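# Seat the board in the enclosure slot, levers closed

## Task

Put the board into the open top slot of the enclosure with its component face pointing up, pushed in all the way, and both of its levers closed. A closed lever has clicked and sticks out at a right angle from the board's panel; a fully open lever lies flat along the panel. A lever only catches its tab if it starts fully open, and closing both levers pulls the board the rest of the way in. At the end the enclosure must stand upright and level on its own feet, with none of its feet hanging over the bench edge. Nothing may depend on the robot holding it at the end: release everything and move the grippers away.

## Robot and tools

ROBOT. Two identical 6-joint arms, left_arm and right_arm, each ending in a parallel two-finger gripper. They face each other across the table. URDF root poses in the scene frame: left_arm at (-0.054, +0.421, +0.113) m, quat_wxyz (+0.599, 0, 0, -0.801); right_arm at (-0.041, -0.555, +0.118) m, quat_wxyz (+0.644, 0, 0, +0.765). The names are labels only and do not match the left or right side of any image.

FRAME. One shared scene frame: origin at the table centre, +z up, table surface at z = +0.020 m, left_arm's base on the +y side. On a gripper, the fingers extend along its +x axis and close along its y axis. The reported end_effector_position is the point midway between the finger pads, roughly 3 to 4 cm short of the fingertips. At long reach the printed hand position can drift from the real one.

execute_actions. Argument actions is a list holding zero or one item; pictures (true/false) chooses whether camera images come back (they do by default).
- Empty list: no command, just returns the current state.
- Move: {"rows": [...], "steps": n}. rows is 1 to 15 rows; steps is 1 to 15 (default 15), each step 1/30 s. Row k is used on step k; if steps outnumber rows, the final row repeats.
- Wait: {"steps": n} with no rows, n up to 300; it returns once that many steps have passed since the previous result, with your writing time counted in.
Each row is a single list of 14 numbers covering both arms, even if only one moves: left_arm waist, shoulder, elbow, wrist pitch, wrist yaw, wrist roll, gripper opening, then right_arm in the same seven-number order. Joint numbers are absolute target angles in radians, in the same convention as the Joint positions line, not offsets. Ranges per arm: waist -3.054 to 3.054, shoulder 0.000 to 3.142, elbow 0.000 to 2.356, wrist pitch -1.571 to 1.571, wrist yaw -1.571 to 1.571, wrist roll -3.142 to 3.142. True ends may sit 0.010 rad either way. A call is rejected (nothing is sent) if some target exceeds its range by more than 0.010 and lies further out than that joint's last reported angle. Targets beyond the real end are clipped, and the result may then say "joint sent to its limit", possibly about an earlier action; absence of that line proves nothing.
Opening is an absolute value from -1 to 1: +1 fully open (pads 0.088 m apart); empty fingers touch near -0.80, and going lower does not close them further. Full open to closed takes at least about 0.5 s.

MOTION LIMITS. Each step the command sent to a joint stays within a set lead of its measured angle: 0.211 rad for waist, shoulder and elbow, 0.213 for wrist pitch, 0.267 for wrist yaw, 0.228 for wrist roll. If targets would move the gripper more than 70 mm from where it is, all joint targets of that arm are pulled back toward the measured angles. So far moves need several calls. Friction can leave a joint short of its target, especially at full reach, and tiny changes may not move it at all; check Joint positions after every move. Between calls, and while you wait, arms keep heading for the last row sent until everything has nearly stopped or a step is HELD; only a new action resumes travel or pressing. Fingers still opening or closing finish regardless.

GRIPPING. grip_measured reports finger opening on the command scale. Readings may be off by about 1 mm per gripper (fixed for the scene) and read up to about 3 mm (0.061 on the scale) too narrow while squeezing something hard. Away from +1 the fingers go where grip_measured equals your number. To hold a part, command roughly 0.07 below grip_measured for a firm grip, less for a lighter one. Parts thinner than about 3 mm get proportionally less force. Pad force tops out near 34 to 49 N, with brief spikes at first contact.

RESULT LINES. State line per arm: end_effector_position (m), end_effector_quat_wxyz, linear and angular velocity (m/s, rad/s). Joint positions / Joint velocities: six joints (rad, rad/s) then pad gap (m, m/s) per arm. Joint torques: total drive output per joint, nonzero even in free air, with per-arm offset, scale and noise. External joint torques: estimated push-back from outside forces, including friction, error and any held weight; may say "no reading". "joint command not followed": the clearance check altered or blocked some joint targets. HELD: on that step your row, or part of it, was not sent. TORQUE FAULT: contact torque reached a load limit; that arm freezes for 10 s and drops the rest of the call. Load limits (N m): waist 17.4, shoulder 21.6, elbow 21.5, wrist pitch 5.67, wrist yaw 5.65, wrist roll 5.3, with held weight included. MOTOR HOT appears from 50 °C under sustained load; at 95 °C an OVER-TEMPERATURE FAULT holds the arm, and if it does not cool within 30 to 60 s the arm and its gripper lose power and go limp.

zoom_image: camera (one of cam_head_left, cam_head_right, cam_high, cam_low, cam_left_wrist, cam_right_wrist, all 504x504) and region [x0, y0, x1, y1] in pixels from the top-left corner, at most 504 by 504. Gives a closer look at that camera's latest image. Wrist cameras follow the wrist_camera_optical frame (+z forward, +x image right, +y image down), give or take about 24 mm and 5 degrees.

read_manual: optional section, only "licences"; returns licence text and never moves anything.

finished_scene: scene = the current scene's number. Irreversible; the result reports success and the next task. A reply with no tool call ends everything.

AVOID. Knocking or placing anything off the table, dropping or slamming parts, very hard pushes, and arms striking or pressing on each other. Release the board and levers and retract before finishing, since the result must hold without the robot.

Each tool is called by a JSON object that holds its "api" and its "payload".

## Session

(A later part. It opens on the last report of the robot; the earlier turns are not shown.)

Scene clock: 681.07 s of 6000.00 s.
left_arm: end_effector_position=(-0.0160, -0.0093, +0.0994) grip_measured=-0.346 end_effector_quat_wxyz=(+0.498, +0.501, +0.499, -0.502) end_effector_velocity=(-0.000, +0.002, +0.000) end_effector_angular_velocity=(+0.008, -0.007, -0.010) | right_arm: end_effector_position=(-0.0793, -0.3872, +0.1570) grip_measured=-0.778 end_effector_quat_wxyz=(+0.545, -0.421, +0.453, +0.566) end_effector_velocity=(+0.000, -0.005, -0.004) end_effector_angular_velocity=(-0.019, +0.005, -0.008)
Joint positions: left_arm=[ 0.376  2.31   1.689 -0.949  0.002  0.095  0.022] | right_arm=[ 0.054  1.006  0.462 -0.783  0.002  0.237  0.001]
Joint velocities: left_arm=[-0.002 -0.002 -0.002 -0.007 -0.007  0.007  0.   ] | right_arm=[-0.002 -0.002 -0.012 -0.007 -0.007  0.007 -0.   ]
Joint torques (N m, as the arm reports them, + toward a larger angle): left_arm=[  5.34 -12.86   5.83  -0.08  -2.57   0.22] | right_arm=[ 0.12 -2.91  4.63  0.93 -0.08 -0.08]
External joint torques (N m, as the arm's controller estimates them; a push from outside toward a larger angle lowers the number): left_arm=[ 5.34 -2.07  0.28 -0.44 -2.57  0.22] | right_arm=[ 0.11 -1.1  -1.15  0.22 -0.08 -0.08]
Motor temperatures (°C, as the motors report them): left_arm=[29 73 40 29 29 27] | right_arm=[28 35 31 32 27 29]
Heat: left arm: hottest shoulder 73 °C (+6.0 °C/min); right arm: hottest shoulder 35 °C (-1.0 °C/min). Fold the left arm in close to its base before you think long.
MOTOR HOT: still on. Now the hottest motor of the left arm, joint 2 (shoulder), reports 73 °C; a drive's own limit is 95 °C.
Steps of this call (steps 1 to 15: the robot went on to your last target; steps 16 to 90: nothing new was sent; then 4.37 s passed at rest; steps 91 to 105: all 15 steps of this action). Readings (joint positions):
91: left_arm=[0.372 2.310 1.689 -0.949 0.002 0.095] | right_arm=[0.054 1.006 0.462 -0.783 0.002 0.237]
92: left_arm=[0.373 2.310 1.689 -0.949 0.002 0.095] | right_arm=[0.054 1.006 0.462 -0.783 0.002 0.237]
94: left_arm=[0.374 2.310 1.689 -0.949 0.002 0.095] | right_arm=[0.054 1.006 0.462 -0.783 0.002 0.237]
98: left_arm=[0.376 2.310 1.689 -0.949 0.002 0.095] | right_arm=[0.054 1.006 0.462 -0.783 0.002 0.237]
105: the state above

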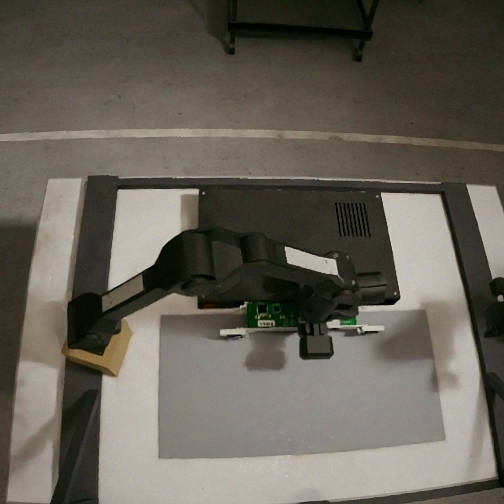

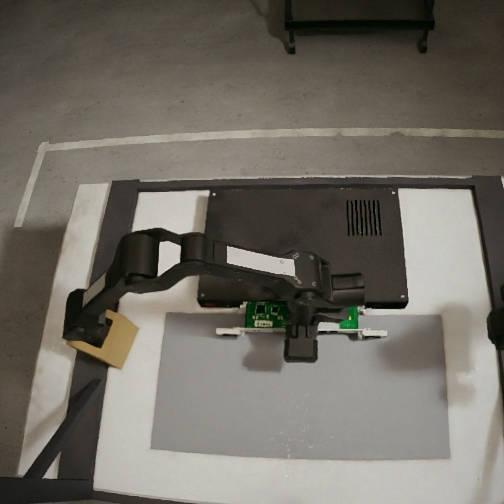

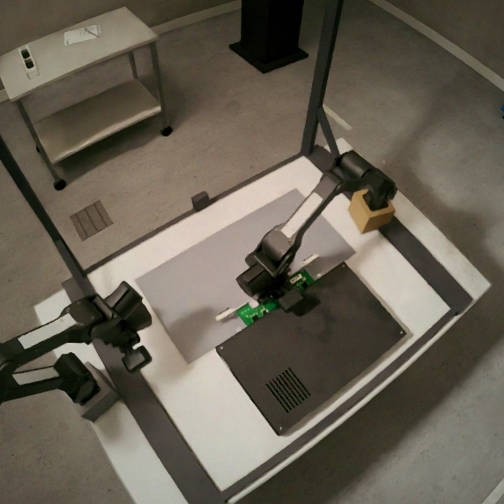

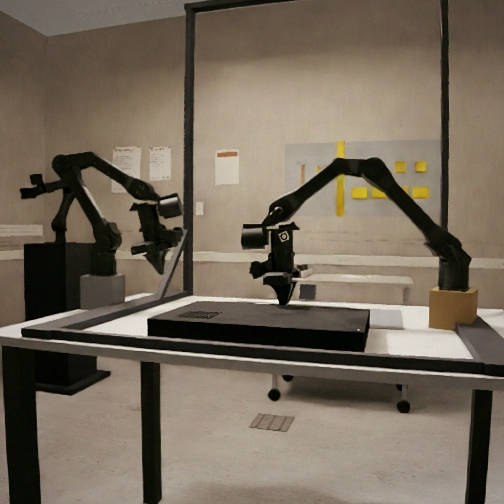

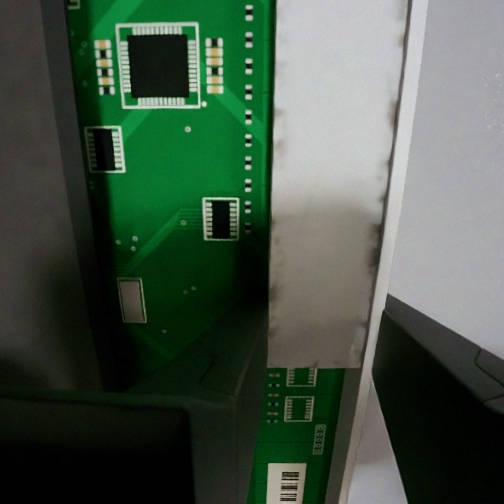

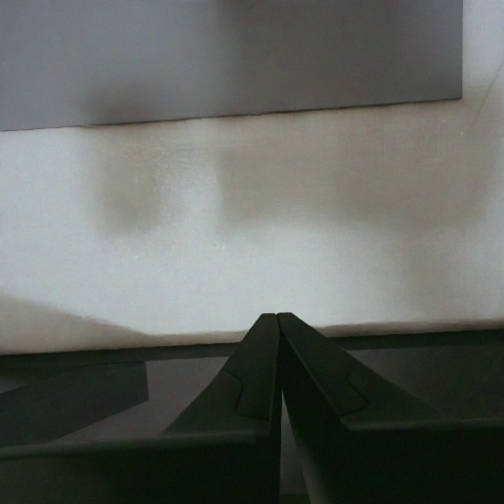

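{"api": "execute_actions", "payload": {"actions": [{"rows":[[0.40,2.3,1.70,-0.95,-0.03,0.09,-0.46,0.057,1.0,0.45,-0.78,0,0.234,-0.8],[0.385,2.295,1.70,-0.95,0.0,0.09,-0.46,0.057,1.0,0.45,-0.78,0,0.234,-0.8],[0.38,2.29,1.705,-0.95,0.02,0.09,-0.46,0.057,1.0,0.45,-0.78,0,0.234,-0.8],[0.385,2.285,1.705,-0.95,0.035,0.09,-0.46,0.057,1.0,0.45,-0.78,0,0.234,-0.8]],"steps":12}], "pictures": false}}

{"api": "execute_actions", "payload": {"actions": [{"rows":[[0.395,2.29,1.705,-0.95,0.03,0.095,-0.46,0.057,1.0,0.45,-0.78,0,0.234,-0.8],[0.40,2.29,1.705,-0.95,0.03,0.095,-0.46,0.057,1.0,0.45,-0.78,0,0.234,-0.8],[0.405,2.29,1.705,-0.95,0.025,0.1,-0.46,0.057,1.0,0.45,-0.78,0,0.234,-0.8],[0.41,2.29,1.705,-0.95,0.02,0.1,-0.46,0.057,1.0,0.45,-0.78,0,0.234,-0.8],[0.415,2.29,1.705,-0.95,0.015,0.105,-0.46,0.057,1.0,0.45,-0.78,0,0.234,-0.8],[0.42,2.29,1.705,-0.95,0.01,0.105,-0.46,0.057,1.0,0.45,-0.78,0,0.234,-0.8]],"steps":15}]}}

Scene clock: 698.67 s of 6000.00 s.
left_arm: end_effector_position=(-0.0161, -0.0099, +0.1008) grip_measured=-0.346 end_effector_quat_wxyz=(+0.496, +0.490, +0.506, -0.508) end_effector_velocity=(-0.004, +0.001, +0.002) end_effector_angular_velocity=(+0.002, +0.008, -0.000) | right_arm: end_effector_position=(-0.0793, -0.3872, +0.1570) grip_measured=-0.778 end_effector_quat_wxyz=(+0.545, -0.421, +0.453, +0.566) end_effector_velocity=(-0.001, -0.001, +0.001) end_effector_angular_velocity=(-0.002, -0.002, +0.035)
Joint positions: left_arm=[ 0.385  2.308  1.69  -0.949  0.028  0.094  0.022] | right_arm=[ 0.054  1.006  0.462 -0.783  0.002  0.237  0.001]
Joint velocities: left_arm=[-0.007 -0.007 -0.002 -0.007  0.007 -0.007 -0.   ] | right_arm=[-0.002 -0.002  0.002 -0.007 -0.007 -0.037 -0.   ]
Joint torques (N m, as the arm reports them, + toward a larger angle): left_arm=[  0.02 -14.2    6.27  -0.04   0.22  -0.17] | right_arm=[ 0.14 -2.91  4.62  0.93 -0.07 -0.08]
External joint torques (N m, as the arm's controller estimates them; a push from outside toward a larger angle lowers the number): left_arm=[ 0.04 -3.42  0.72 -0.4   0.21 -0.17] | right_arm=[ 0.13 -1.06 -1.27  0.19 -0.08 -0.08]
Motor temperatures (°C, as the motors report them): left_arm=[31 75 41 29 34 27] | right_arm=[28 35 31 32 27 29]
Heat: left arm: hottest shoulder 75 °C (+5.0 °C/min); right arm: hottest shoulder 35 °C (-1.0 °C/min). Fold the left arm in close to its base before you think long.
MOTOR HOT: still on. Now the hottest motor of the left arm, joint 2 (shoulder), reports 75 °C; a drive's own limit is 95 °C.
Steps of this call (steps 1 to 15: the robot went on to your last target; steps 16 to 90: nothing new was sent; then 14.20 s passed at rest; steps 91 to 102: all 12 steps of this action). Readings (joint positions):
91: left_arm=[0.375 2.310 1.689 -0.949 0.002 0.095] | right_arm=[0.054 1.006 0.462 -0.783 0.002 0.237]
92: left_arm=[0.375 2.310 1.689 -0.949 0.002 0.095] | right_arm=[0.054 1.006 0.462 -0.783 0.002 0.237]
94: left_arm=[0.376 2.310 1.690 -0.949 0.006 0.094] | right_arm=[0.054 1.006 0.462 -0.783 0.002 0.237]
98: left_arm=[0.384 2.308 1.690 -0.949 0.023 0.094] | right_arm=[0.054 1.006 0.462 -0.783 0.002 0.237]
102: the state above

Scene clock: 699.17 s of 6000.00 s.
left_arm: end_effector_position=(-0.0062, -0.0102, +0.1015) grip_measured=-0.346 end_effector_quat_wxyz=(+0.501, +0.485, +0.508, -0.505) end_effector_velocity=(+0.005, -0.001, +0.002) end_effector_angular_velocity=(-0.009, -0.023, +0.025) | right_arm: end_effector_position=(-0.0793, -0.3872, +0.1570) grip_measured=-0.778 end_effector_quat_wxyz=(+0.545, -0.421, +0.453, +0.566) end_effector_velocity=(+0.002, -0.002, -0.001) end_effector_angular_velocity=(-0.005, -0.010, +0.003)
Joint positions: left_arm=[ 0.407  2.308  1.693 -0.947  0.028  0.101  0.022] | right_arm=[ 0.054  1.006  0.462 -0.783  0.002  0.237  0.001]
Joint velocities: left_arm=[ 0.002 -0.007 -0.002  0.007 -0.022 -0.022  0.   ] | right_arm=[-0.002 -0.002 -0.002 -0.007  0.007 -0.007 -0.   ]
Joint torques (N m, as the arm reports them, + toward a larger angle): left_arm=[  1.23 -13.71   5.96  -0.22  -0.71   0.15] | right_arm=[ 0.13 -2.92  4.62  0.94 -0.07 -0.08]
External joint torques (N m, as the arm's controller estimates them; a push from outside toward a larger angle lowers the number): left_arm=[ 1.14 -2.91  0.38 -0.6  -0.72  0.15] | right_arm=[ 0.14 -1.08 -1.24  0.19 -0.08 -0.08]
Motor temperatures (°C, as the motors report them): left_arm=[31 75 41 29 34 27] | right_arm=[28 35 31 32 27 29]
Heat: left arm: hottest shoulder 75 °C (+6.1 °C/min); right arm: hottest shoulder 35 °C (-1.0 °C/min). Fold the left arm in close to its base before you think long.
MOTOR HOT: still on. Now the hottest motor of the left arm, joint 2 (shoulder), reports 75 °C; a drive's own limit is 95 °C.
Steps of this call (steps 1 to 15: all 15 steps of this action). Readings (joint positions):
1: left_arm=[0.385 2.308 1.690 -0.949 0.029 0.094] | right_arm=[0.054 1.006 0.462 -0.783 0.002 0.237]
2: left_arm=[0.386 2.308 1.690 -0.949 0.031 0.094] | right_arm=[0.054 1.006 0.462 -0.783 0.002 0.237]
4: left_arm=[0.391 2.308 1.691 -0.949 0.031 0.094] | right_arm=[0.054 1.006 0.462 -0.783 0.002 0.237]
8: left_arm=[0.405 2.308 1.693 -0.948 0.028 0.100] | right_arm=[0.054 1.006 0.462 -0.783 0.002 0.237]
15: the state above

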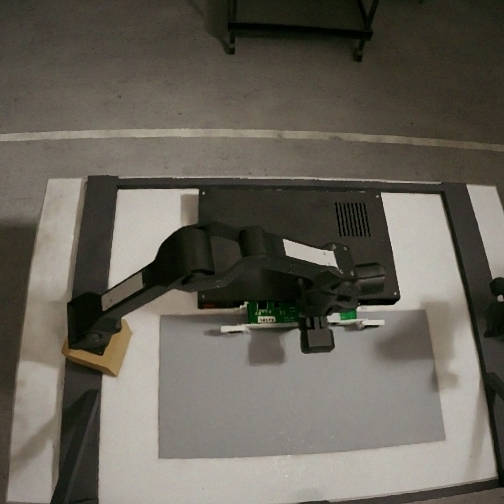

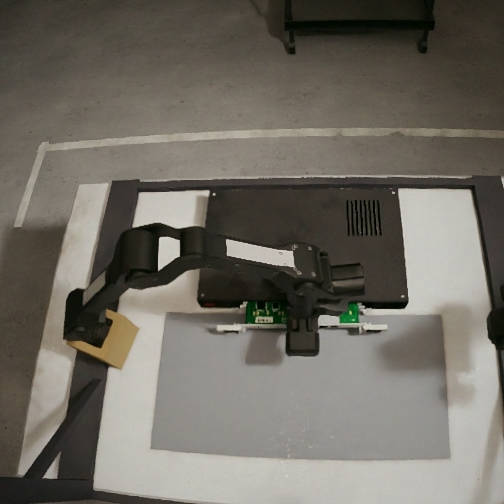

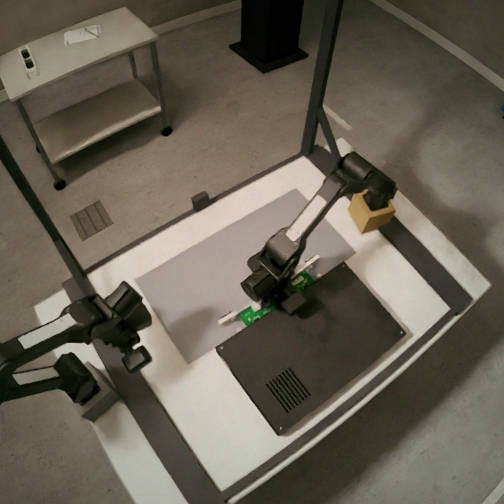

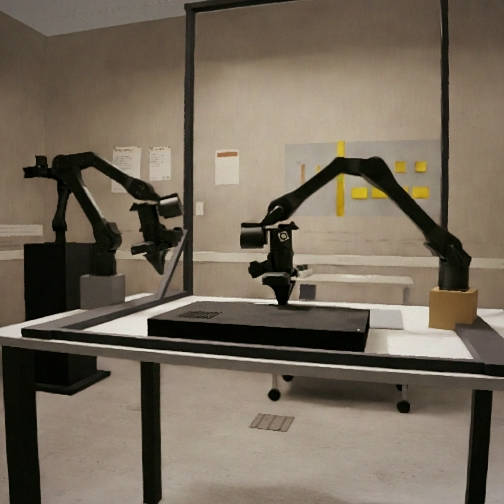

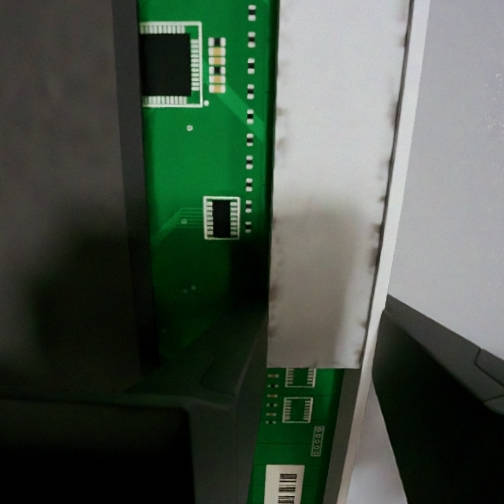

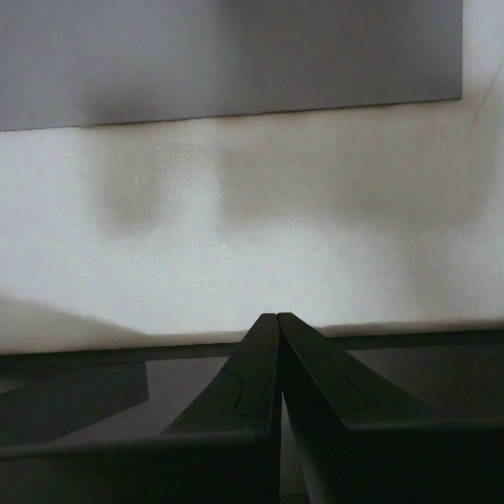

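Sliding. A bit more, then release and lift.

{"api": "execute_actions", "payload": {"actions": [{"rows":[[0.422,2.295,1.70,-0.95,0.015,0.12,-0.46,0.057,1.0,0.45,-0.78,0,0.234,-0.8],[0.428,2.295,1.70,-0.95,0.015,0.125,-0.46,0.057,1.0,0.45,-0.78,0,0.234,-0.8],[0.434,2.295,1.70,-0.95,0.015,0.13,-0.46,0.057,1.0,0.45,-0.78,0,0.234,-0.8]],"steps":12}], "pictures": false}}

{"api": "execute_actions", "payload": {"actions": [{"rows":[[0.415,2.305,1.695,-0.95,0.025,0.13,-0.4,0.057,1.0,0.45,-0.78,0,0.234,-0.8],[0.415,2.305,1.695,-0.95,0.025,0.13,-0.32,0.057,1.0,0.45,-0.78,0,0.234,-0.8],[0.415,2.305,1.695,-0.95,0.025,0.13,-0.24,0.057,1.0,0.45,-0.78,0,0.234,-0.8]],"steps":10}], "pictures": false}}

{"api": "execute_actions", "payload": {"actions": [{"rows":[[0.415,2.29,1.705,-0.97,0.025,0.13,-0.24,0.057,1.0,0.45,-0.78,0,0.234,-0.8],[0.415,2.28,1.715,-0.99,0.025,0.13,-0.24,0.057,1.0,0.45,-0.78,0,0.234,-0.8],[0.415,2.27,1.725,-1.01,0.025,0.13,-0.24,0.057,1.0,0.45,-0.78,0,0.234,-0.8],[0.415,2.26,1.735,-1.03,0.025,0.13,-0.24,0.057,1.0,0.45,-0.78,0,0.234,-0.8],[0.415,2.25,1.745,-1.05,0.025,0.13,-0.24,0.057,1.0,0.45,-0.78,0,0.234,-0.8],[0.415,2.24,1.755,-1.07,0.025,0.13,-0.24,0.057,1.0,0.45,-0.78,0,0.234,-0.8]],"steps":15}]}}

Scene clock: 718.33 s of 6000.00 s.
left_arm: end_effector_position=(-0.0002, -0.0096, +0.1015) grip_measured=-0.346 end_effector_quat_wxyz=(+0.499, +0.488, +0.506, -0.508) end_effector_velocity=(-0.000, +0.002, +0.000) end_effector_angular_velocity=(+0.008, -0.006, +0.005) | right_arm: end_effector_position=(-0.0793, -0.3872, +0.1570) grip_measured=-0.778 end_effector_quat_wxyz=(+0.545, -0.421, +0.453, +0.566) end_effector_velocity=(-0.002, -0.003, -0.001) end_effector_angular_velocity=(-0.012, +0.017, +0.010)
Joint positions: left_arm=[ 0.421  2.308  1.693 -0.946  0.028  0.125  0.022] | right_arm=[ 0.054  1.006  0.462 -0.783  0.002  0.237  0.001]
Joint velocities: left_arm=[-0.002 -0.002 -0.002 -0.007 -0.007 -0.007  0.   ] | right_arm=[-0.002 -0.002 -0.002 -0.007 -0.022 -0.007 -0.   ]
Joint torques (N m, as the arm reports them, + toward a larger angle): left_arm=[  1.26 -13.15   5.45  -0.24  -0.5    0.2 ] | right_arm=[ 0.12 -2.91  4.63  0.93 -0.07 -0.08]
External joint torques (N m, as the arm's controller estimates them; a push from outside toward a larger angle lowers the number): left_arm=[ 1.25 -2.38 -0.1  -0.61 -0.52  0.19] | right_arm=[ 0.13 -1.09 -1.17  0.21 -0.08 -0.08]
Motor temperatures (°C, as the motors report them): left_arm=[30 79 42 29 32 27] | right_arm=[28 35 31 32 27 29]
Heat: left arm: hottest shoulder 79 °C (+13.2 °C/min); right arm: hottest shoulder 35 °C (-1.0 °C/min). Fold the left arm in close to its base before you think long.
MOTOR HOT: still on. Now the hottest motor of the left arm, joint 2 (shoulder), reports 79 °C; a drive's own limit is 95 °C.
Steps of this call (steps 1 to 15: the robot went on to your last target; steps 16 to 90: nothing new was sent; then 15.77 s passed at rest; steps 91 to 102: all 12 steps of this action). Readings (joint positions):
91: left_arm=[0.407 2.308 1.693 -0.947 0.028 0.104] | right_arm=[0.054 1.006 0.462 -0.783 0.002 0.237]
92: left_arm=[0.408 2.308 1.693 -0.947 0.028 0.108] | right_arm=[0.054 1.006 0.462 -0.783 0.002 0.237]
94: left_arm=[0.413 2.308 1.693 -0.948 0.026 0.118] | right_arm=[0.054 1.006 0.462 -0.783 0.002 0.237]
98: left_arm=[0.421 2.308 1.693 -0.946 0.028 0.124] | right_arm=[0.054 1.006 0.462 -0.783 0.002 0.237]
102: the state above

Scene clock: 718.67 s of 6000.00 s.
left_arm: end_effector_position=(-0.0010, -0.0092, +0.1015) grip_measured=-0.253 end_effector_quat_wxyz=(+0.498, +0.489, +0.505, -0.507) end_effector_velocity=(-0.002, -0.000, +0.004) end_effector_angular_velocity=(-0.001, -0.008, +0.000) | right_arm: end_effector_position=(-0.0793, -0.3872, +0.1570) grip_measured=-0.778 end_effector_quat_wxyz=(+0.545, -0.421, +0.453, +0.566) end_effector_velocity=(+0.001, -0.005, -0.002) end_effector_angular_velocity=(-0.023, +0.000, +0.006)
Joint positions: left_arm=[ 0.419  2.308  1.693 -0.949  0.026  0.125  0.027] | right_arm=[ 0.054  1.006  0.462 -0.783  0.002  0.237  0.001]
Joint velocities: left_arm=[-0.007 -0.007  0.002 -0.007 -0.007 -0.007  0.005] | right_arm=[-0.002 -0.002 -0.002 -0.022 -0.007 -0.007 -0.   ]
Joint torques (N m, as the arm reports them, + toward a larger angle): left_arm=[ -0.27 -12.04   5.03  -0.06  -0.04   0.19] | right_arm=[ 0.14 -2.9   4.64  0.93 -0.07 -0.08]
External joint torques (N m, as the arm's controller estimates them; a push from outside toward a larger angle lowers the number): left_arm=[-0.32 -1.15 -0.59 -0.43 -0.06  0.19] | right_arm=[ 0.14 -1.08 -1.17  0.21 -0.08 -0.08]
Motor temperatures (°C, as the motors report them): left_arm=[30 79 42 29 32 27] | right_arm=[28 35 31 32 27 29]
Heat: left arm: hottest shoulder 79 °C (+13.1 °C/min); right arm: hottest shoulder 35 °C (-1.0 °C/min). Fold the left arm in close to its base before you think long.
MOTOR HOT: still on. Now the hottest motor of the left arm, joint 2 (shoulder), reports 79 °C; a drive's own limit is 95 °C.
Steps of this call (steps 1 to 10: all 10 steps of this action). Readings (joint positions):
1: left_arm=[0.421 2.308 1.693 -0.946 0.028 0.125] | right_arm=[0.054 1.006 0.462 -0.783 0.002 0.237]
2: left_arm=[0.421 2.308 1.693 -0.946 0.027 0.125] | right_arm=[0.054 1.006 0.462 -0.783 0.002 0.237]
4: left_arm=[0.421 2.308 1.693 -0.946 0.027 0.125] | right_arm=[0.054 1.006 0.462 -0.783 0.002 0.237]
8: left_arm=[0.419 2.308 1.693 -0.949 0.026 0.125] | right_arm=[0.054 1.006 0.462 -0.783 0.002 0.237]
10: the state above

Scene clock: 719.17 s of 6000.00 s.
left_arm: end_effector_position=(-0.0014, -0.0066, +0.1420) grip_measured=-0.243 end_effector_quat_wxyz=(+0.500, +0.489, +0.503, -0.508) end_effector_velocity=(-0.004, +0.011, +0.000) end_effector_angular_velocity=(+0.050, +0.014, +0.005) | right_arm: end_effector_position=(-0.0793, -0.3872, +0.1570) grip_measured=-0.778 end_effector_quat_wxyz=(+0.545, -0.421, +0.453, +0.566) end_effector_velocity=(-0.000, -0.002, +0.000) end_effector_angular_velocity=(-0.004, +0.005, +0.006)
Joint positions: left_arm=[ 0.418  2.242  1.75  -1.066  0.024  0.125  0.027] | right_arm=[ 0.054  1.006  0.462 -0.783  0.002  0.237  0.001]
Joint velocities: left_arm=[-0.002 -0.002 -0.002 -0.051  0.007 -0.007 -0.   ] | right_arm=[-0.002 -0.007 -0.002 -0.007 -0.007 -0.007 -0.   ]
Joint torques (N m, as the arm reports them, + toward a larger angle): left_arm=[ -0.33 -11.8    5.44  -0.1    0.05   0.2 ] | right_arm=[ 0.14 -2.9   4.62  0.93 -0.07 -0.09]
External joint torques (N m, as the arm's controller estimates them; a push from outside toward a larger angle lowers the number): left_arm=[-0.32 -1.17 -0.36 -0.51  0.03  0.2 ] | right_arm=[ 0.14 -1.04 -1.28  0.17 -0.08 -0.09]
Motor temperatures (°C, as the motors report them): left_arm=[30 79 42 29 32 27] | right_arm=[28 35 31 32 27 29]
Heat: left arm: hottest shoulder 79 °C (+13.0 °C/min); right arm: hottest shoulder 35 °C (-1.0 °C/min). Fold the left arm in close to its base before you think long.
MOTOR HOT: still on. Now the hottest motor of the left arm, joint 2 (shoulder), reports 79 °C; a drive's own limit is 95 °C.
Steps of this call (steps 1 to 15: all 15 steps of this action). Readings (joint positions):
1: left_arm=[0.419 2.308 1.693 -0.952 0.026 0.125] | right_arm=[0.054 1.006 0.462 -0.783 0.002 0.237]
2: left_arm=[0.418 2.307 1.695 -0.962 0.026 0.125] | right_arm=[0.054 1.006 0.462 -0.783 0.002 0.237]
4: left_arm=[0.418 2.301 1.703 -0.991 0.025 0.125] | right_arm=[0.054 1.006 0.462 -0.783 0.002 0.237]
8: left_arm=[0.418 2.270 1.731 -1.048 0.024 0.125] | right_arm=[0.054 1.006 0.462 -0.783 0.002 0.237]
15: the state above

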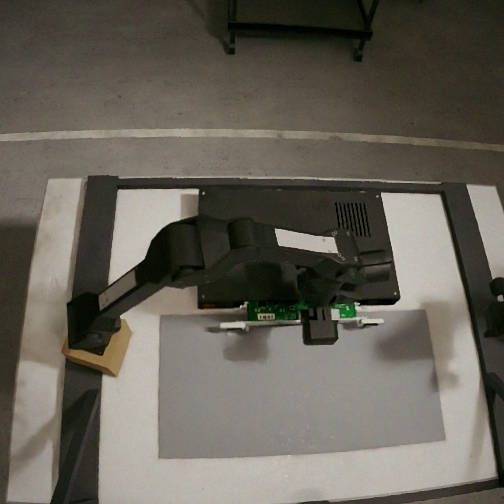

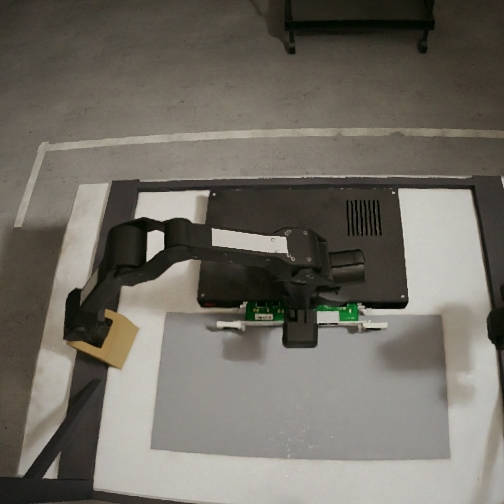

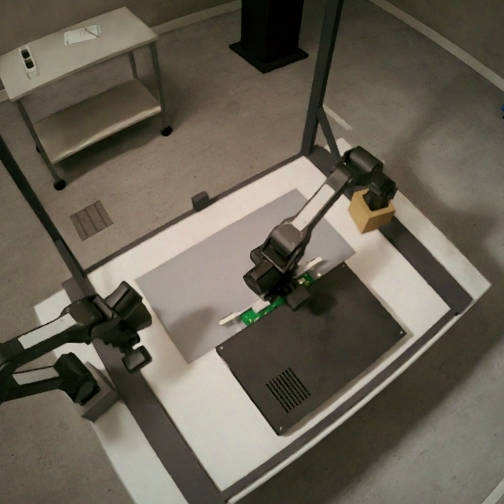

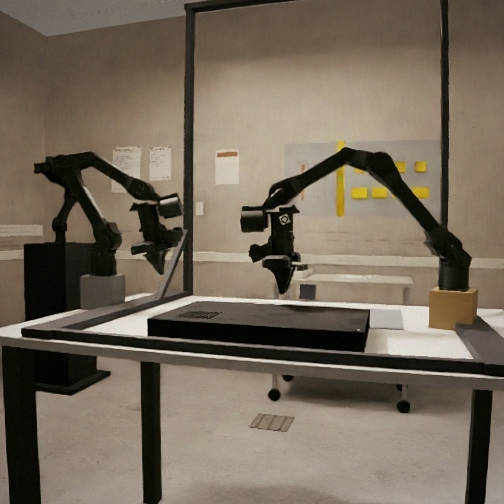

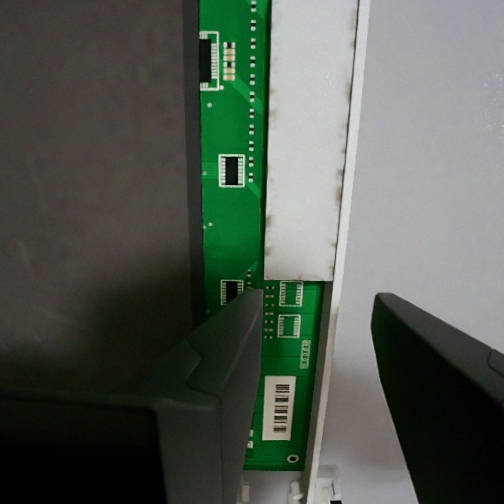

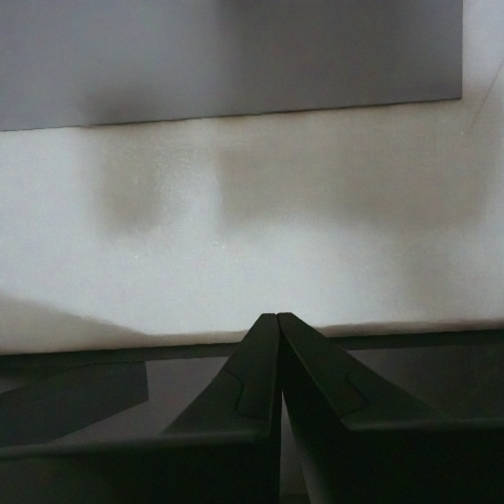

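{"api": "execute_actions", "payload": {"actions": [{"rows":[[0.38,2.24,1.755,-1.07,-0.03,0.1,-0.4,0.057,1.0,0.45,-0.78,0,0.234,-0.8],[0.35,2.24,1.755,-1.07,-0.08,0.07,-0.5,0.057,1.0,0.45,-0.78,0,0.234,-0.8],[0.32,2.24,1.755,-1.07,-0.13,0.04,-0.6,0.057,1.0,0.45,-0.78,0,0.234,-0.8],[0.29,2.24,1.755,-1.07,-0.18,0.02,-0.7,0.057,1.0,0.45,-0.78,0,0.234,-0.8],[0.26,2.24,1.755,-1.07,-0.22,0.0,-0.8,0.057,1.0,0.45,-0.78,0,0.234,-0.8],[0.23,2.24,1.755,-1.07,-0.25,0.0,-0.8,0.057,1.0,0.45,-0.78,0,0.234,-0.8]],"steps":15}], "pictures": false}}

{"api": "execute_actions", "payload": {"actions": [{"rows":[[0.23,2.26,1.74,-1.04,-0.25,0.0,-0.8,0.057,1.0,0.45,-0.78,0,0.234,-0.8],[0.23,2.28,1.725,-1.01,-0.25,0.0,-0.8,0.057,1.0,0.45,-0.78,0,0.234,-0.8],[0.23,2.30,1.71,-0.98,-0.25,0.0,-0.8,0.057,1.0,0.45,-0.78,0,0.234,-0.8],[0.23,2.32,1.69,-0.96,-0.25,0.0,-0.8,0.057,1.0,0.45,-0.78,0,0.234,-0.8],[0.23,2.335,1.675,-0.94,-0.25,0.0,-0.8,0.057,1.0,0.45,-0.78,0,0.234,-0.8]],"steps":15}]}}

Scene clock: 733.07 s of 6000.00 s.
left_arm: end_effector_position=(-0.0448, -0.0107, +0.1464) grip_measured=-0.791 end_effector_quat_wxyz=(+0.544, +0.569, +0.414, -0.456) end_effector_velocity=(+0.045, +0.002, +0.003) end_effector_angular_velocity=(-0.002, -0.066, +0.103) | right_arm: end_effector_position=(-0.0793, -0.3872, +0.1570) grip_measured=-0.778 end_effector_quat_wxyz=(+0.545, -0.421, +0.453, +0.566) end_effector_velocity=(-0.002, +0.001, +0.001) end_effector_angular_velocity=(+0.010, +0.011, -0.003)
Joint positions: left_arm=[ 0.224  2.242  1.75  -1.068 -0.243  0.007  0.   ] | right_arm=[ 0.054  1.006  0.462 -0.783  0.002  0.237  0.001]
Joint velocities: left_arm=[ 0.081 -0.002 -0.002 -0.007 -0.066 -0.022 -0.004] | right_arm=[ 0.002 -0.007 -0.002  0.007 -0.007  0.007 -0.   ]
Joint torques (N m, as the arm reports them, + toward a larger angle): left_arm=[  0.09 -11.76   5.48  -0.07  -0.31  -0.21] | right_arm=[ 0.13 -2.91  4.62  0.94 -0.07 -0.08]
External joint torques (N m, as the arm's controller estimates them; a push from outside toward a larger angle lowers the number): left_arm=[ 0.33 -1.16 -0.28 -0.43 -0.14 -0.2 ] | right_arm=[ 0.13 -1.04 -1.29  0.18 -0.08 -0.08]
Motor temperatures (°C, as the motors report them): left_arm=[29 77 42 29 31 27] | right_arm=[28 35 31 32 27 29]
Heat: left arm: hottest shoulder 77 °C (+6.0 °C/min); right arm: hottest shoulder 35 °C (-1.0 °C/min). Fold the left arm in close to its base before you think long.
MOTOR HOT: still on. Now the hottest motor of the left arm, joint 2 (shoulder), reports 77 °C; a drive's own limit is 95 °C.
Steps of this call (steps 1 to 15: the robot went on to your last target; steps 16 to 90: nothing new was sent; then 10.40 s passed at rest; steps 91 to 105: all 15 steps of this action). Readings (joint positions):
91: left_arm=[0.416 2.242 1.750 -1.068 0.014 0.124] | right_arm=[0.054 1.006 0.462 -0.783 0.002 0.237]
92: left_arm=[0.408 2.242 1.750 -1.068 -0.012 0.113] | right_arm=[0.054 1.006 0.462 -0.783 0.002 0.237]
94: left_arm=[0.375 2.242 1.750 -1.068 -0.085 0.074] | right_arm=[0.054 1.006 0.462 -0.783 0.002 0.237]
98: left_arm=[0.264 2.242 1.750 -1.068 -0.201 0.023] | right_arm=[0.054 1.006 0.462 -0.783 0.002 0.237]
105: the state above

Scene clock: 733.57 s of 6000.00 s.
left_arm: end_effector_position=(-0.0416, -0.0099, +0.0954) grip_measured=-0.796 end_effector_quat_wxyz=(+0.540, +0.576, +0.421, -0.447) end_effector_velocity=(+0.004, -0.008, +0.001) end_effector_angular_velocity=(-0.032, -0.020, -0.019) | right_arm: end_effector_position=(-0.0793, -0.3872, +0.1570) grip_measured=-0.778 end_effector_quat_wxyz=(+0.545, -0.421, +0.453, +0.566) end_effector_velocity=(-0.000, -0.002, -0.001) end_effector_angular_velocity=(-0.009, +0.007, -0.008)
Joint positions: left_arm=[ 0.23   2.328  1.683 -0.941 -0.248  0.005  0.   ] | right_arm=[ 0.054  1.006  0.462 -0.783  0.002  0.237  0.001]
Joint velocities: left_arm=[ 0.002 -0.002 -0.002  0.037 -0.022  0.022  0.   ] | right_arm=[-0.002 -0.002 -0.002 -0.007 -0.007  0.007 -0.   ]
Joint torques (N m, as the arm reports them, + toward a larger angle): left_arm=[ -0.02 -10.94   3.93  -0.01  -0.29  -0.21] | right_arm=[ 0.13 -2.91  4.62  0.93 -0.07 -0.08]
External joint torques (N m, as the arm's controller estimates them; a push from outside toward a larger angle lowers the number): left_arm=[-0.1  -0.12 -1.48 -0.27 -0.09 -0.2 ] | right_arm=[ 0.13 -1.1  -1.23  0.18 -0.08 -0.08]
Motor temperatures (°C, as the motors report them): left_arm=[29 77 42 29 31 27] | right_arm=[28 35 31 32 27 29]
Heat: left arm: hottest shoulder 77 °C (+5.1 °C/min); right arm: hottest shoulder 35 °C (+0.0 °C/min). Fold the left arm in close to its base before you think long.
MOTOR HOT: still on. Now the hottest motor of the left arm, joint 2 (shoulder), reports 77 °C; a drive's own limit is 95 °C.
Steps of this call (steps 1 to 15: all 15 steps of this action). Readings (joint positions):
1: left_arm=[0.227 2.242 1.750 -1.066 -0.245 0.006] | right_arm=[0.054 1.006 0.462 -0.783 0.002 0.237]
2: left_arm=[0.229 2.244 1.748 -1.052 -0.246 0.006] | right_arm=[0.054 1.006 0.462 -0.783 0.002 0.237]
4: left_arm=[0.230 2.255 1.738 -1.007 -0.248 0.005] | right_arm=[0.054 1.006 0.462 -0.783 0.002 0.237]
8: left_arm=[0.230 2.301 1.701 -0.959 -0.248 0.005] | right_arm=[0.054 1.006 0.462 -0.783 0.002 0.237]
15: the state above

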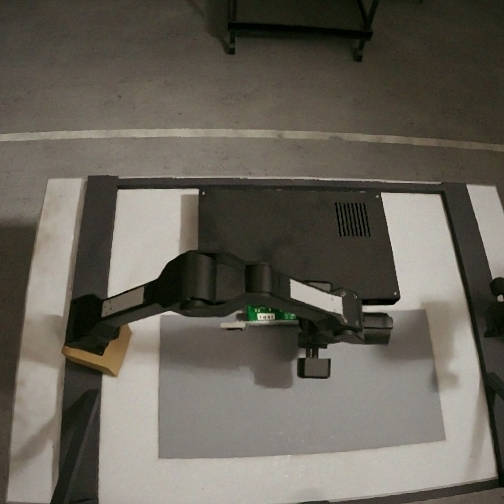

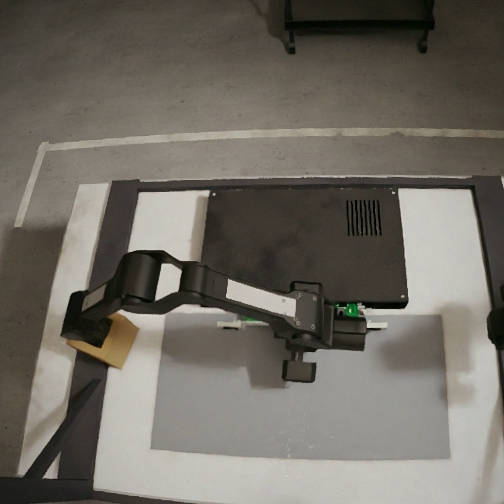

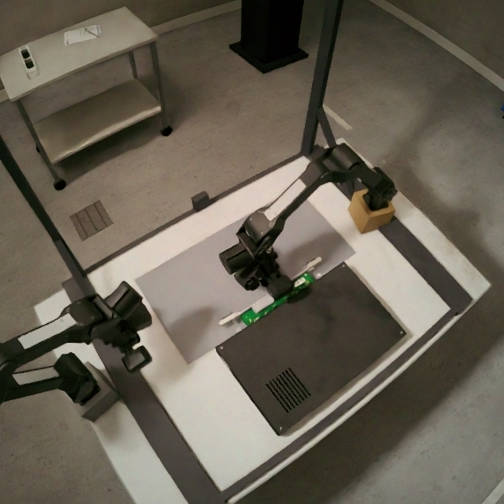

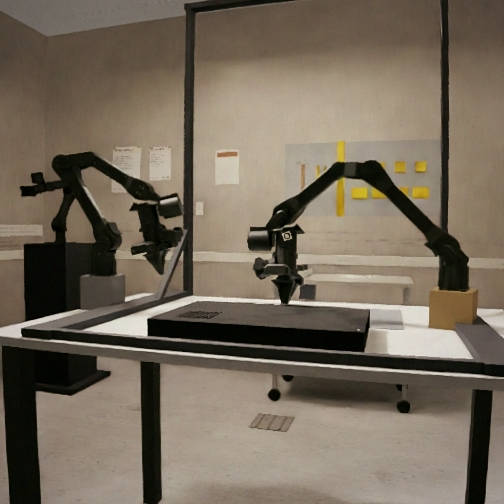

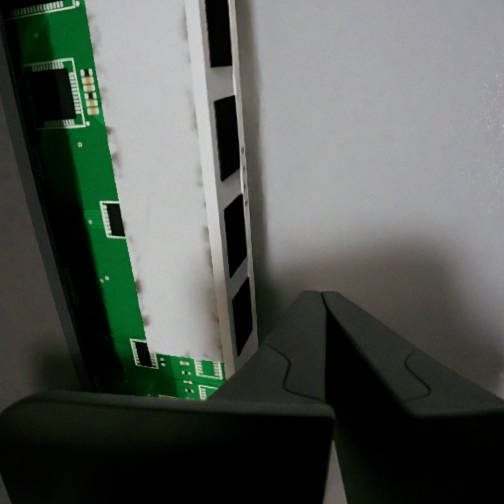

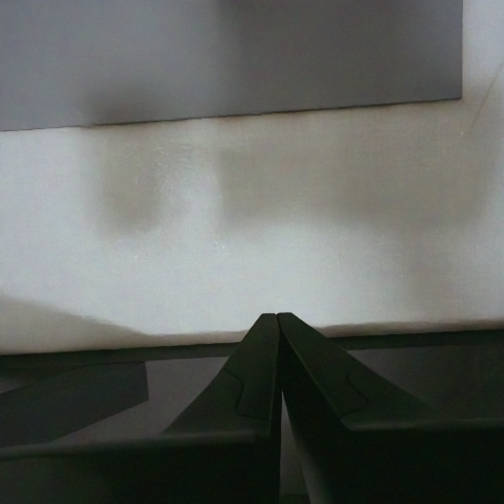

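{"api": "execute_actions", "payload": {"actions": [{"rows":[[0.24,2.335,1.675,-0.93,-0.25,0.0,-0.8,0.057,1.0,0.45,-0.78,0,0.234,-0.8],[0.25,2.335,1.675,-0.93,-0.25,0.0,-0.8,0.057,1.0,0.45,-0.78,0,0.234,-0.8],[0.26,2.335,1.675,-0.93,-0.25,0.0,-0.8,0.057,1.0,0.45,-0.78,0,0.234,-0.8],[0.268,2.335,1.675,-0.93,-0.25,0.0,-0.8,0.057,1.0,0.45,-0.78,0,0.234,-0.8],[0.275,2.335,1.675,-0.93,-0.25,0.0,-0.8,0.057,1.0,0.45,-0.78,0,0.234,-0.8],[0.282,2.335,1.675,-0.93,-0.25,0.0,-0.8,0.057,1.0,0.45,-0.78,0,0.234,-0.8],[0.289,2.335,1.675,-0.93,-0.25,0.01,-0.8,0.057,1.0,0.45,-0.78,0,0.234,-0.8],[0.296,2.335,1.675,-0.93,-0.25,0.01,-0.8,0.057,1.0,0.45,-0.78,0,0.234,-0.8],[0.303,2.335,1.675,-0.93,-0.25,0.02,-0.8,0.057,1.0,0.45,-0.78,0,0.234,-0.8],[0.31,2.335,1.675,-0.93,-0.25,0.02,-0.8,0.057,1.0,0.45,-0.78,0,0.234,-0.8],[0.317,2.335,1.675,-0.93,-0.25,0.03,-0.8,0.057,1.0,0.45,-0.78,0,0.234,-0.8],[0.324,2.335,1.675,-0.93,-0.25,0.03,-0.8,0.057,1.0,0.45,-0.78,0,0.234,-0.8],[0.331,2.335,1.675,-0.93,-0.25,0.04,-0.8,0.057,1.0,0.45,-0.78,0,0.234,-0.8],[0.338,2.335,1.675,-0.93,-0.25,0.04,-0.8,0.057,1.0,0.45,-0.78,0,0.234,-0.8],[0.345,2.335,1.675,-0.93,-0.25,0.05,-0.8,0.057,1.0,0.45,-0.78,0,0.234,-0.8]],"steps":15}], "pictures": false}}

{"api": "execute_actions", "payload": {"actions": [{"rows":[[0.352,2.335,1.675,-0.93,-0.26,0.05,-0.8,0.057,1.0,0.45,-0.78,0,0.234,-0.8],[0.359,2.335,1.675,-0.93,-0.26,0.06,-0.8,0.057,1.0,0.45,-0.78,0,0.234,-0.8],[0.366,2.335,1.675,-0.93,-0.27,0.06,-0.8,0.057,1.0,0.45,-0.78,0,0.234,-0.8],[0.373,2.335,1.675,-0.93,-0.27,0.07,-0.8,0.057,1.0,0.45,-0.78,0,0.234,-0.8],[0.38,2.335,1.675,-0.93,-0.27,0.07,-0.8,0.057,1.0,0.45,-0.78,0,0.234,-0.8]],"steps":15}]}}

Scene clock: 752.80 s of 6000.00 s.
left_arm: end_effector_position=(-0.0172, -0.0104, +0.0946) grip_measured=-0.796 end_effector_quat_wxyz=(+0.545, +0.561, +0.437, -0.444) end_effector_velocity=(+0.001, +0.008, -0.016) end_effector_angular_velocity=(+0.038, +0.492, +0.021) | right_arm: end_effector_position=(-0.0793, -0.3872, +0.1570) grip_measured=-0.778 end_effector_quat_wxyz=(+0.545, -0.421, +0.453, +0.566) end_effector_velocity=(-0.001, -0.004, -0.002) end_effector_angular_velocity=(-0.013, +0.002, +0.011)
Joint positions: left_arm=[ 0.295  2.328  1.683 -0.931 -0.225  0.03   0.   ] | right_arm=[ 0.054  1.006  0.462 -0.783  0.002  0.237  0.001]
Joint velocities: left_arm=[ 0.168 -0.002 -0.002 -0.007  0.491  0.154  0.   ] | right_arm=[ 0.002 -0.002 -0.007 -0.007 -0.007 -0.007 -0.   ]
Joint torques (N m, as the arm reports them, + toward a larger angle): left_arm=[  3.32 -10.83   3.83   0.12  -1.78   0.22] | right_arm=[ 0.13 -2.91  4.64  0.94 -0.08 -0.08]
External joint torques (N m, as the arm's controller estimates them; a push from outside toward a larger angle lowers the number): left_arm=[ 3.43 -0.19 -1.51 -0.2  -1.14  0.21] | right_arm=[ 0.12 -1.1  -1.14  0.22 -0.08 -0.08]
Motor temperatures (°C, as the motors report them): left_arm=[29 74 40 29 30 27] | right_arm=[28 35 31 32 27 29]
Heat: left arm: hottest shoulder 74 °C (+0.0 °C/min); right arm: hottest shoulder 35 °C (+0.0 °C/min). Fold the left arm in close to its base before you think long.
MOTOR HOT: still on. Now the hottest motor of the left arm, joint 2 (shoulder), reports 74 °C; a drive's own limit is 95 °C.
Steps of this call (steps 1 to 15: the robot went on to your last target; steps 16 to 90: nothing new was sent; then 15.73 s passed at rest; steps 91 to 105: all 15 steps of this action). Readings (joint positions):
91: left_arm=[0.231 2.328 1.683 -0.940 -0.248 0.005] | right_arm=[0.054 1.006 0.462 -0.783 0.002 0.237]
92: left_arm=[0.232 2.328 1.683 -0.938 -0.248 0.005] | right_arm=[0.054 1.006 0.462 -0.783 0.002 0.237]
94: left_arm=[0.240 2.328 1.683 -0.934 -0.248 0.005] | right_arm=[0.054 1.006 0.462 -0.783 0.002 0.237]
98: left_arm=[0.270 2.328 1.683 -0.932 -0.235 0.005] | right_arm=[0.054 1.006 0.462 -0.783 0.002 0.237]
105: the state above

Scene clock: 753.30 s of 6000.00 s.
left_arm: end_effector_position=(+0.0092, -0.0093, +0.0952) grip_measured=-0.796 end_effector_quat_wxyz=(+0.553, +0.560, +0.439, -0.433) end_effector_velocity=(+0.006, +0.004, +0.000) end_effector_angular_velocity=(+0.012, -0.021, +0.015) | right_arm: end_effector_position=(-0.0793, -0.3872, +0.1570) grip_measured=-0.778 end_effector_quat_wxyz=(+0.545, -0.421, +0.453, +0.566) end_effector_velocity=(-0.000, -0.002, -0.001) end_effector_angular_velocity=(-0.008, +0.000, +0.021)
Joint positions: left_arm=[ 0.35   2.328  1.683 -0.923 -0.242  0.066  0.   ] | right_arm=[ 0.054  1.006  0.462 -0.783  0.002  0.237  0.001]
Joint velocities: left_arm=[ 0.007 -0.002 -0.007 -0.007 -0.022 -0.007  0.   ] | right_arm=[-0.002 -0.002 -0.002 -0.007 -0.007 -0.022 -0.   ]
Joint torques (N m, as the arm reports them, + toward a larger angle): left_arm=[  2.85 -10.91   3.85  -0.53  -1.37   0.15] | right_arm=[ 0.13 -2.92  4.63  0.93 -0.07 -0.09]
External joint torques (N m, as the arm's controller estimates them; a push from outside toward a larger angle lowers the number): left_arm=[ 2.83 -0.11 -1.61 -0.88 -1.18  0.17] | right_arm=[ 0.13 -1.09 -1.21  0.2  -0.08 -0.09]
Motor temperatures (°C, as the motors report them): left_arm=[29 74 40 29 30 27] | right_arm=[28 35 31 32 27 29]
Heat: left arm: hottest shoulder 74 °C (+0.0 °C/min); right arm: hottest shoulder 35 °C (+0.0 °C/min). Fold the left arm in close to its base before you think long.
MOTOR HOT: still on. Now the hottest motor of the left arm, joint 2 (shoulder), reports 74 °C; a drive's own limit is 95 °C.
Steps of this call (steps 1 to 15: all 15 steps of this action). Readings (joint positions):
1: left_arm=[0.300 2.328 1.683 -0.931 -0.227 0.035] | right_arm=[0.054 1.006 0.462 -0.783 0.002 0.237]
2: left_arm=[0.308 2.328 1.683 -0.930 -0.241 0.041] | right_arm=[0.054 1.006 0.462 -0.783 0.002 0.237]
4: left_arm=[0.331 2.328 1.683 -0.927 -0.245 0.050] | right_arm=[0.054 1.006 0.462 -0.783 0.002 0.237]
8: left_arm=[0.349 2.328 1.683 -0.924 -0.239 0.062] | right_arm=[0.054 1.006 0.462 -0.783 0.002 0.237]
15: the state above

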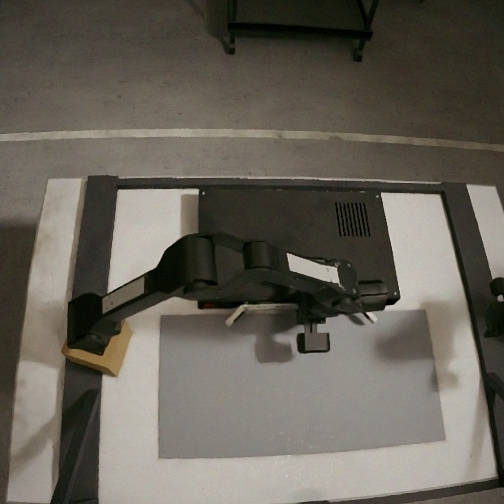

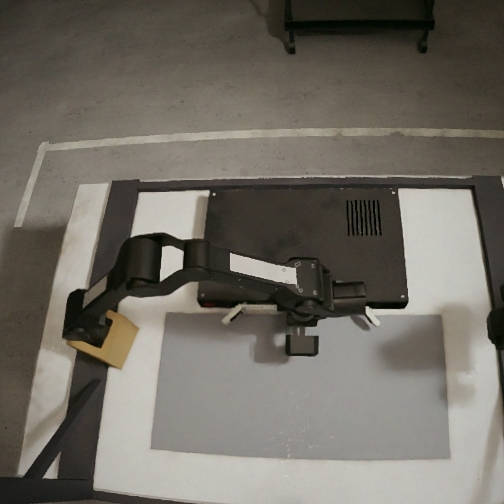

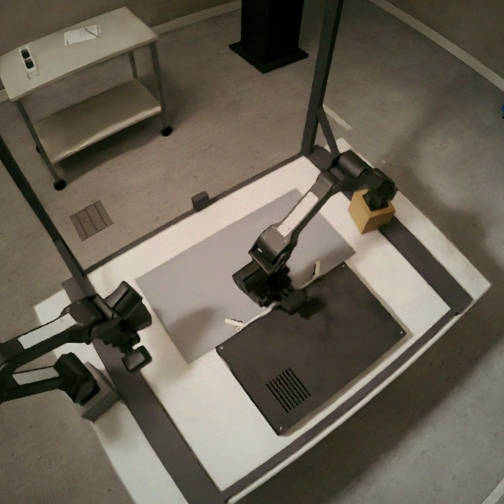

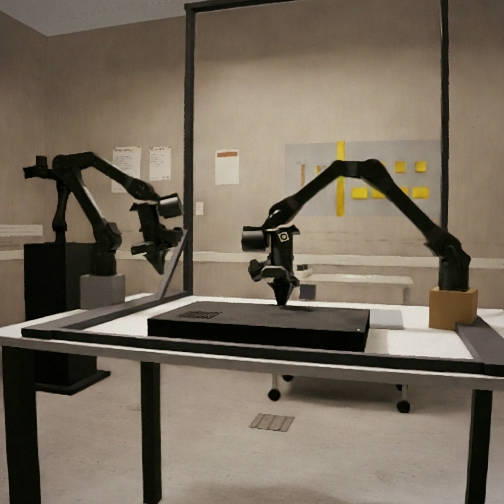

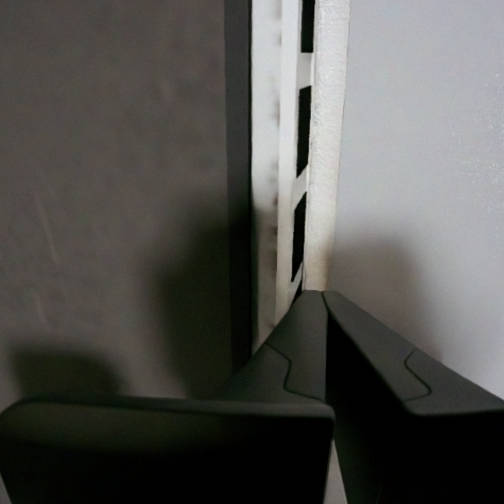

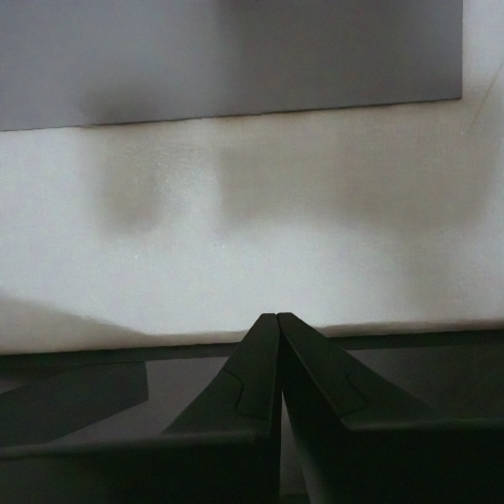

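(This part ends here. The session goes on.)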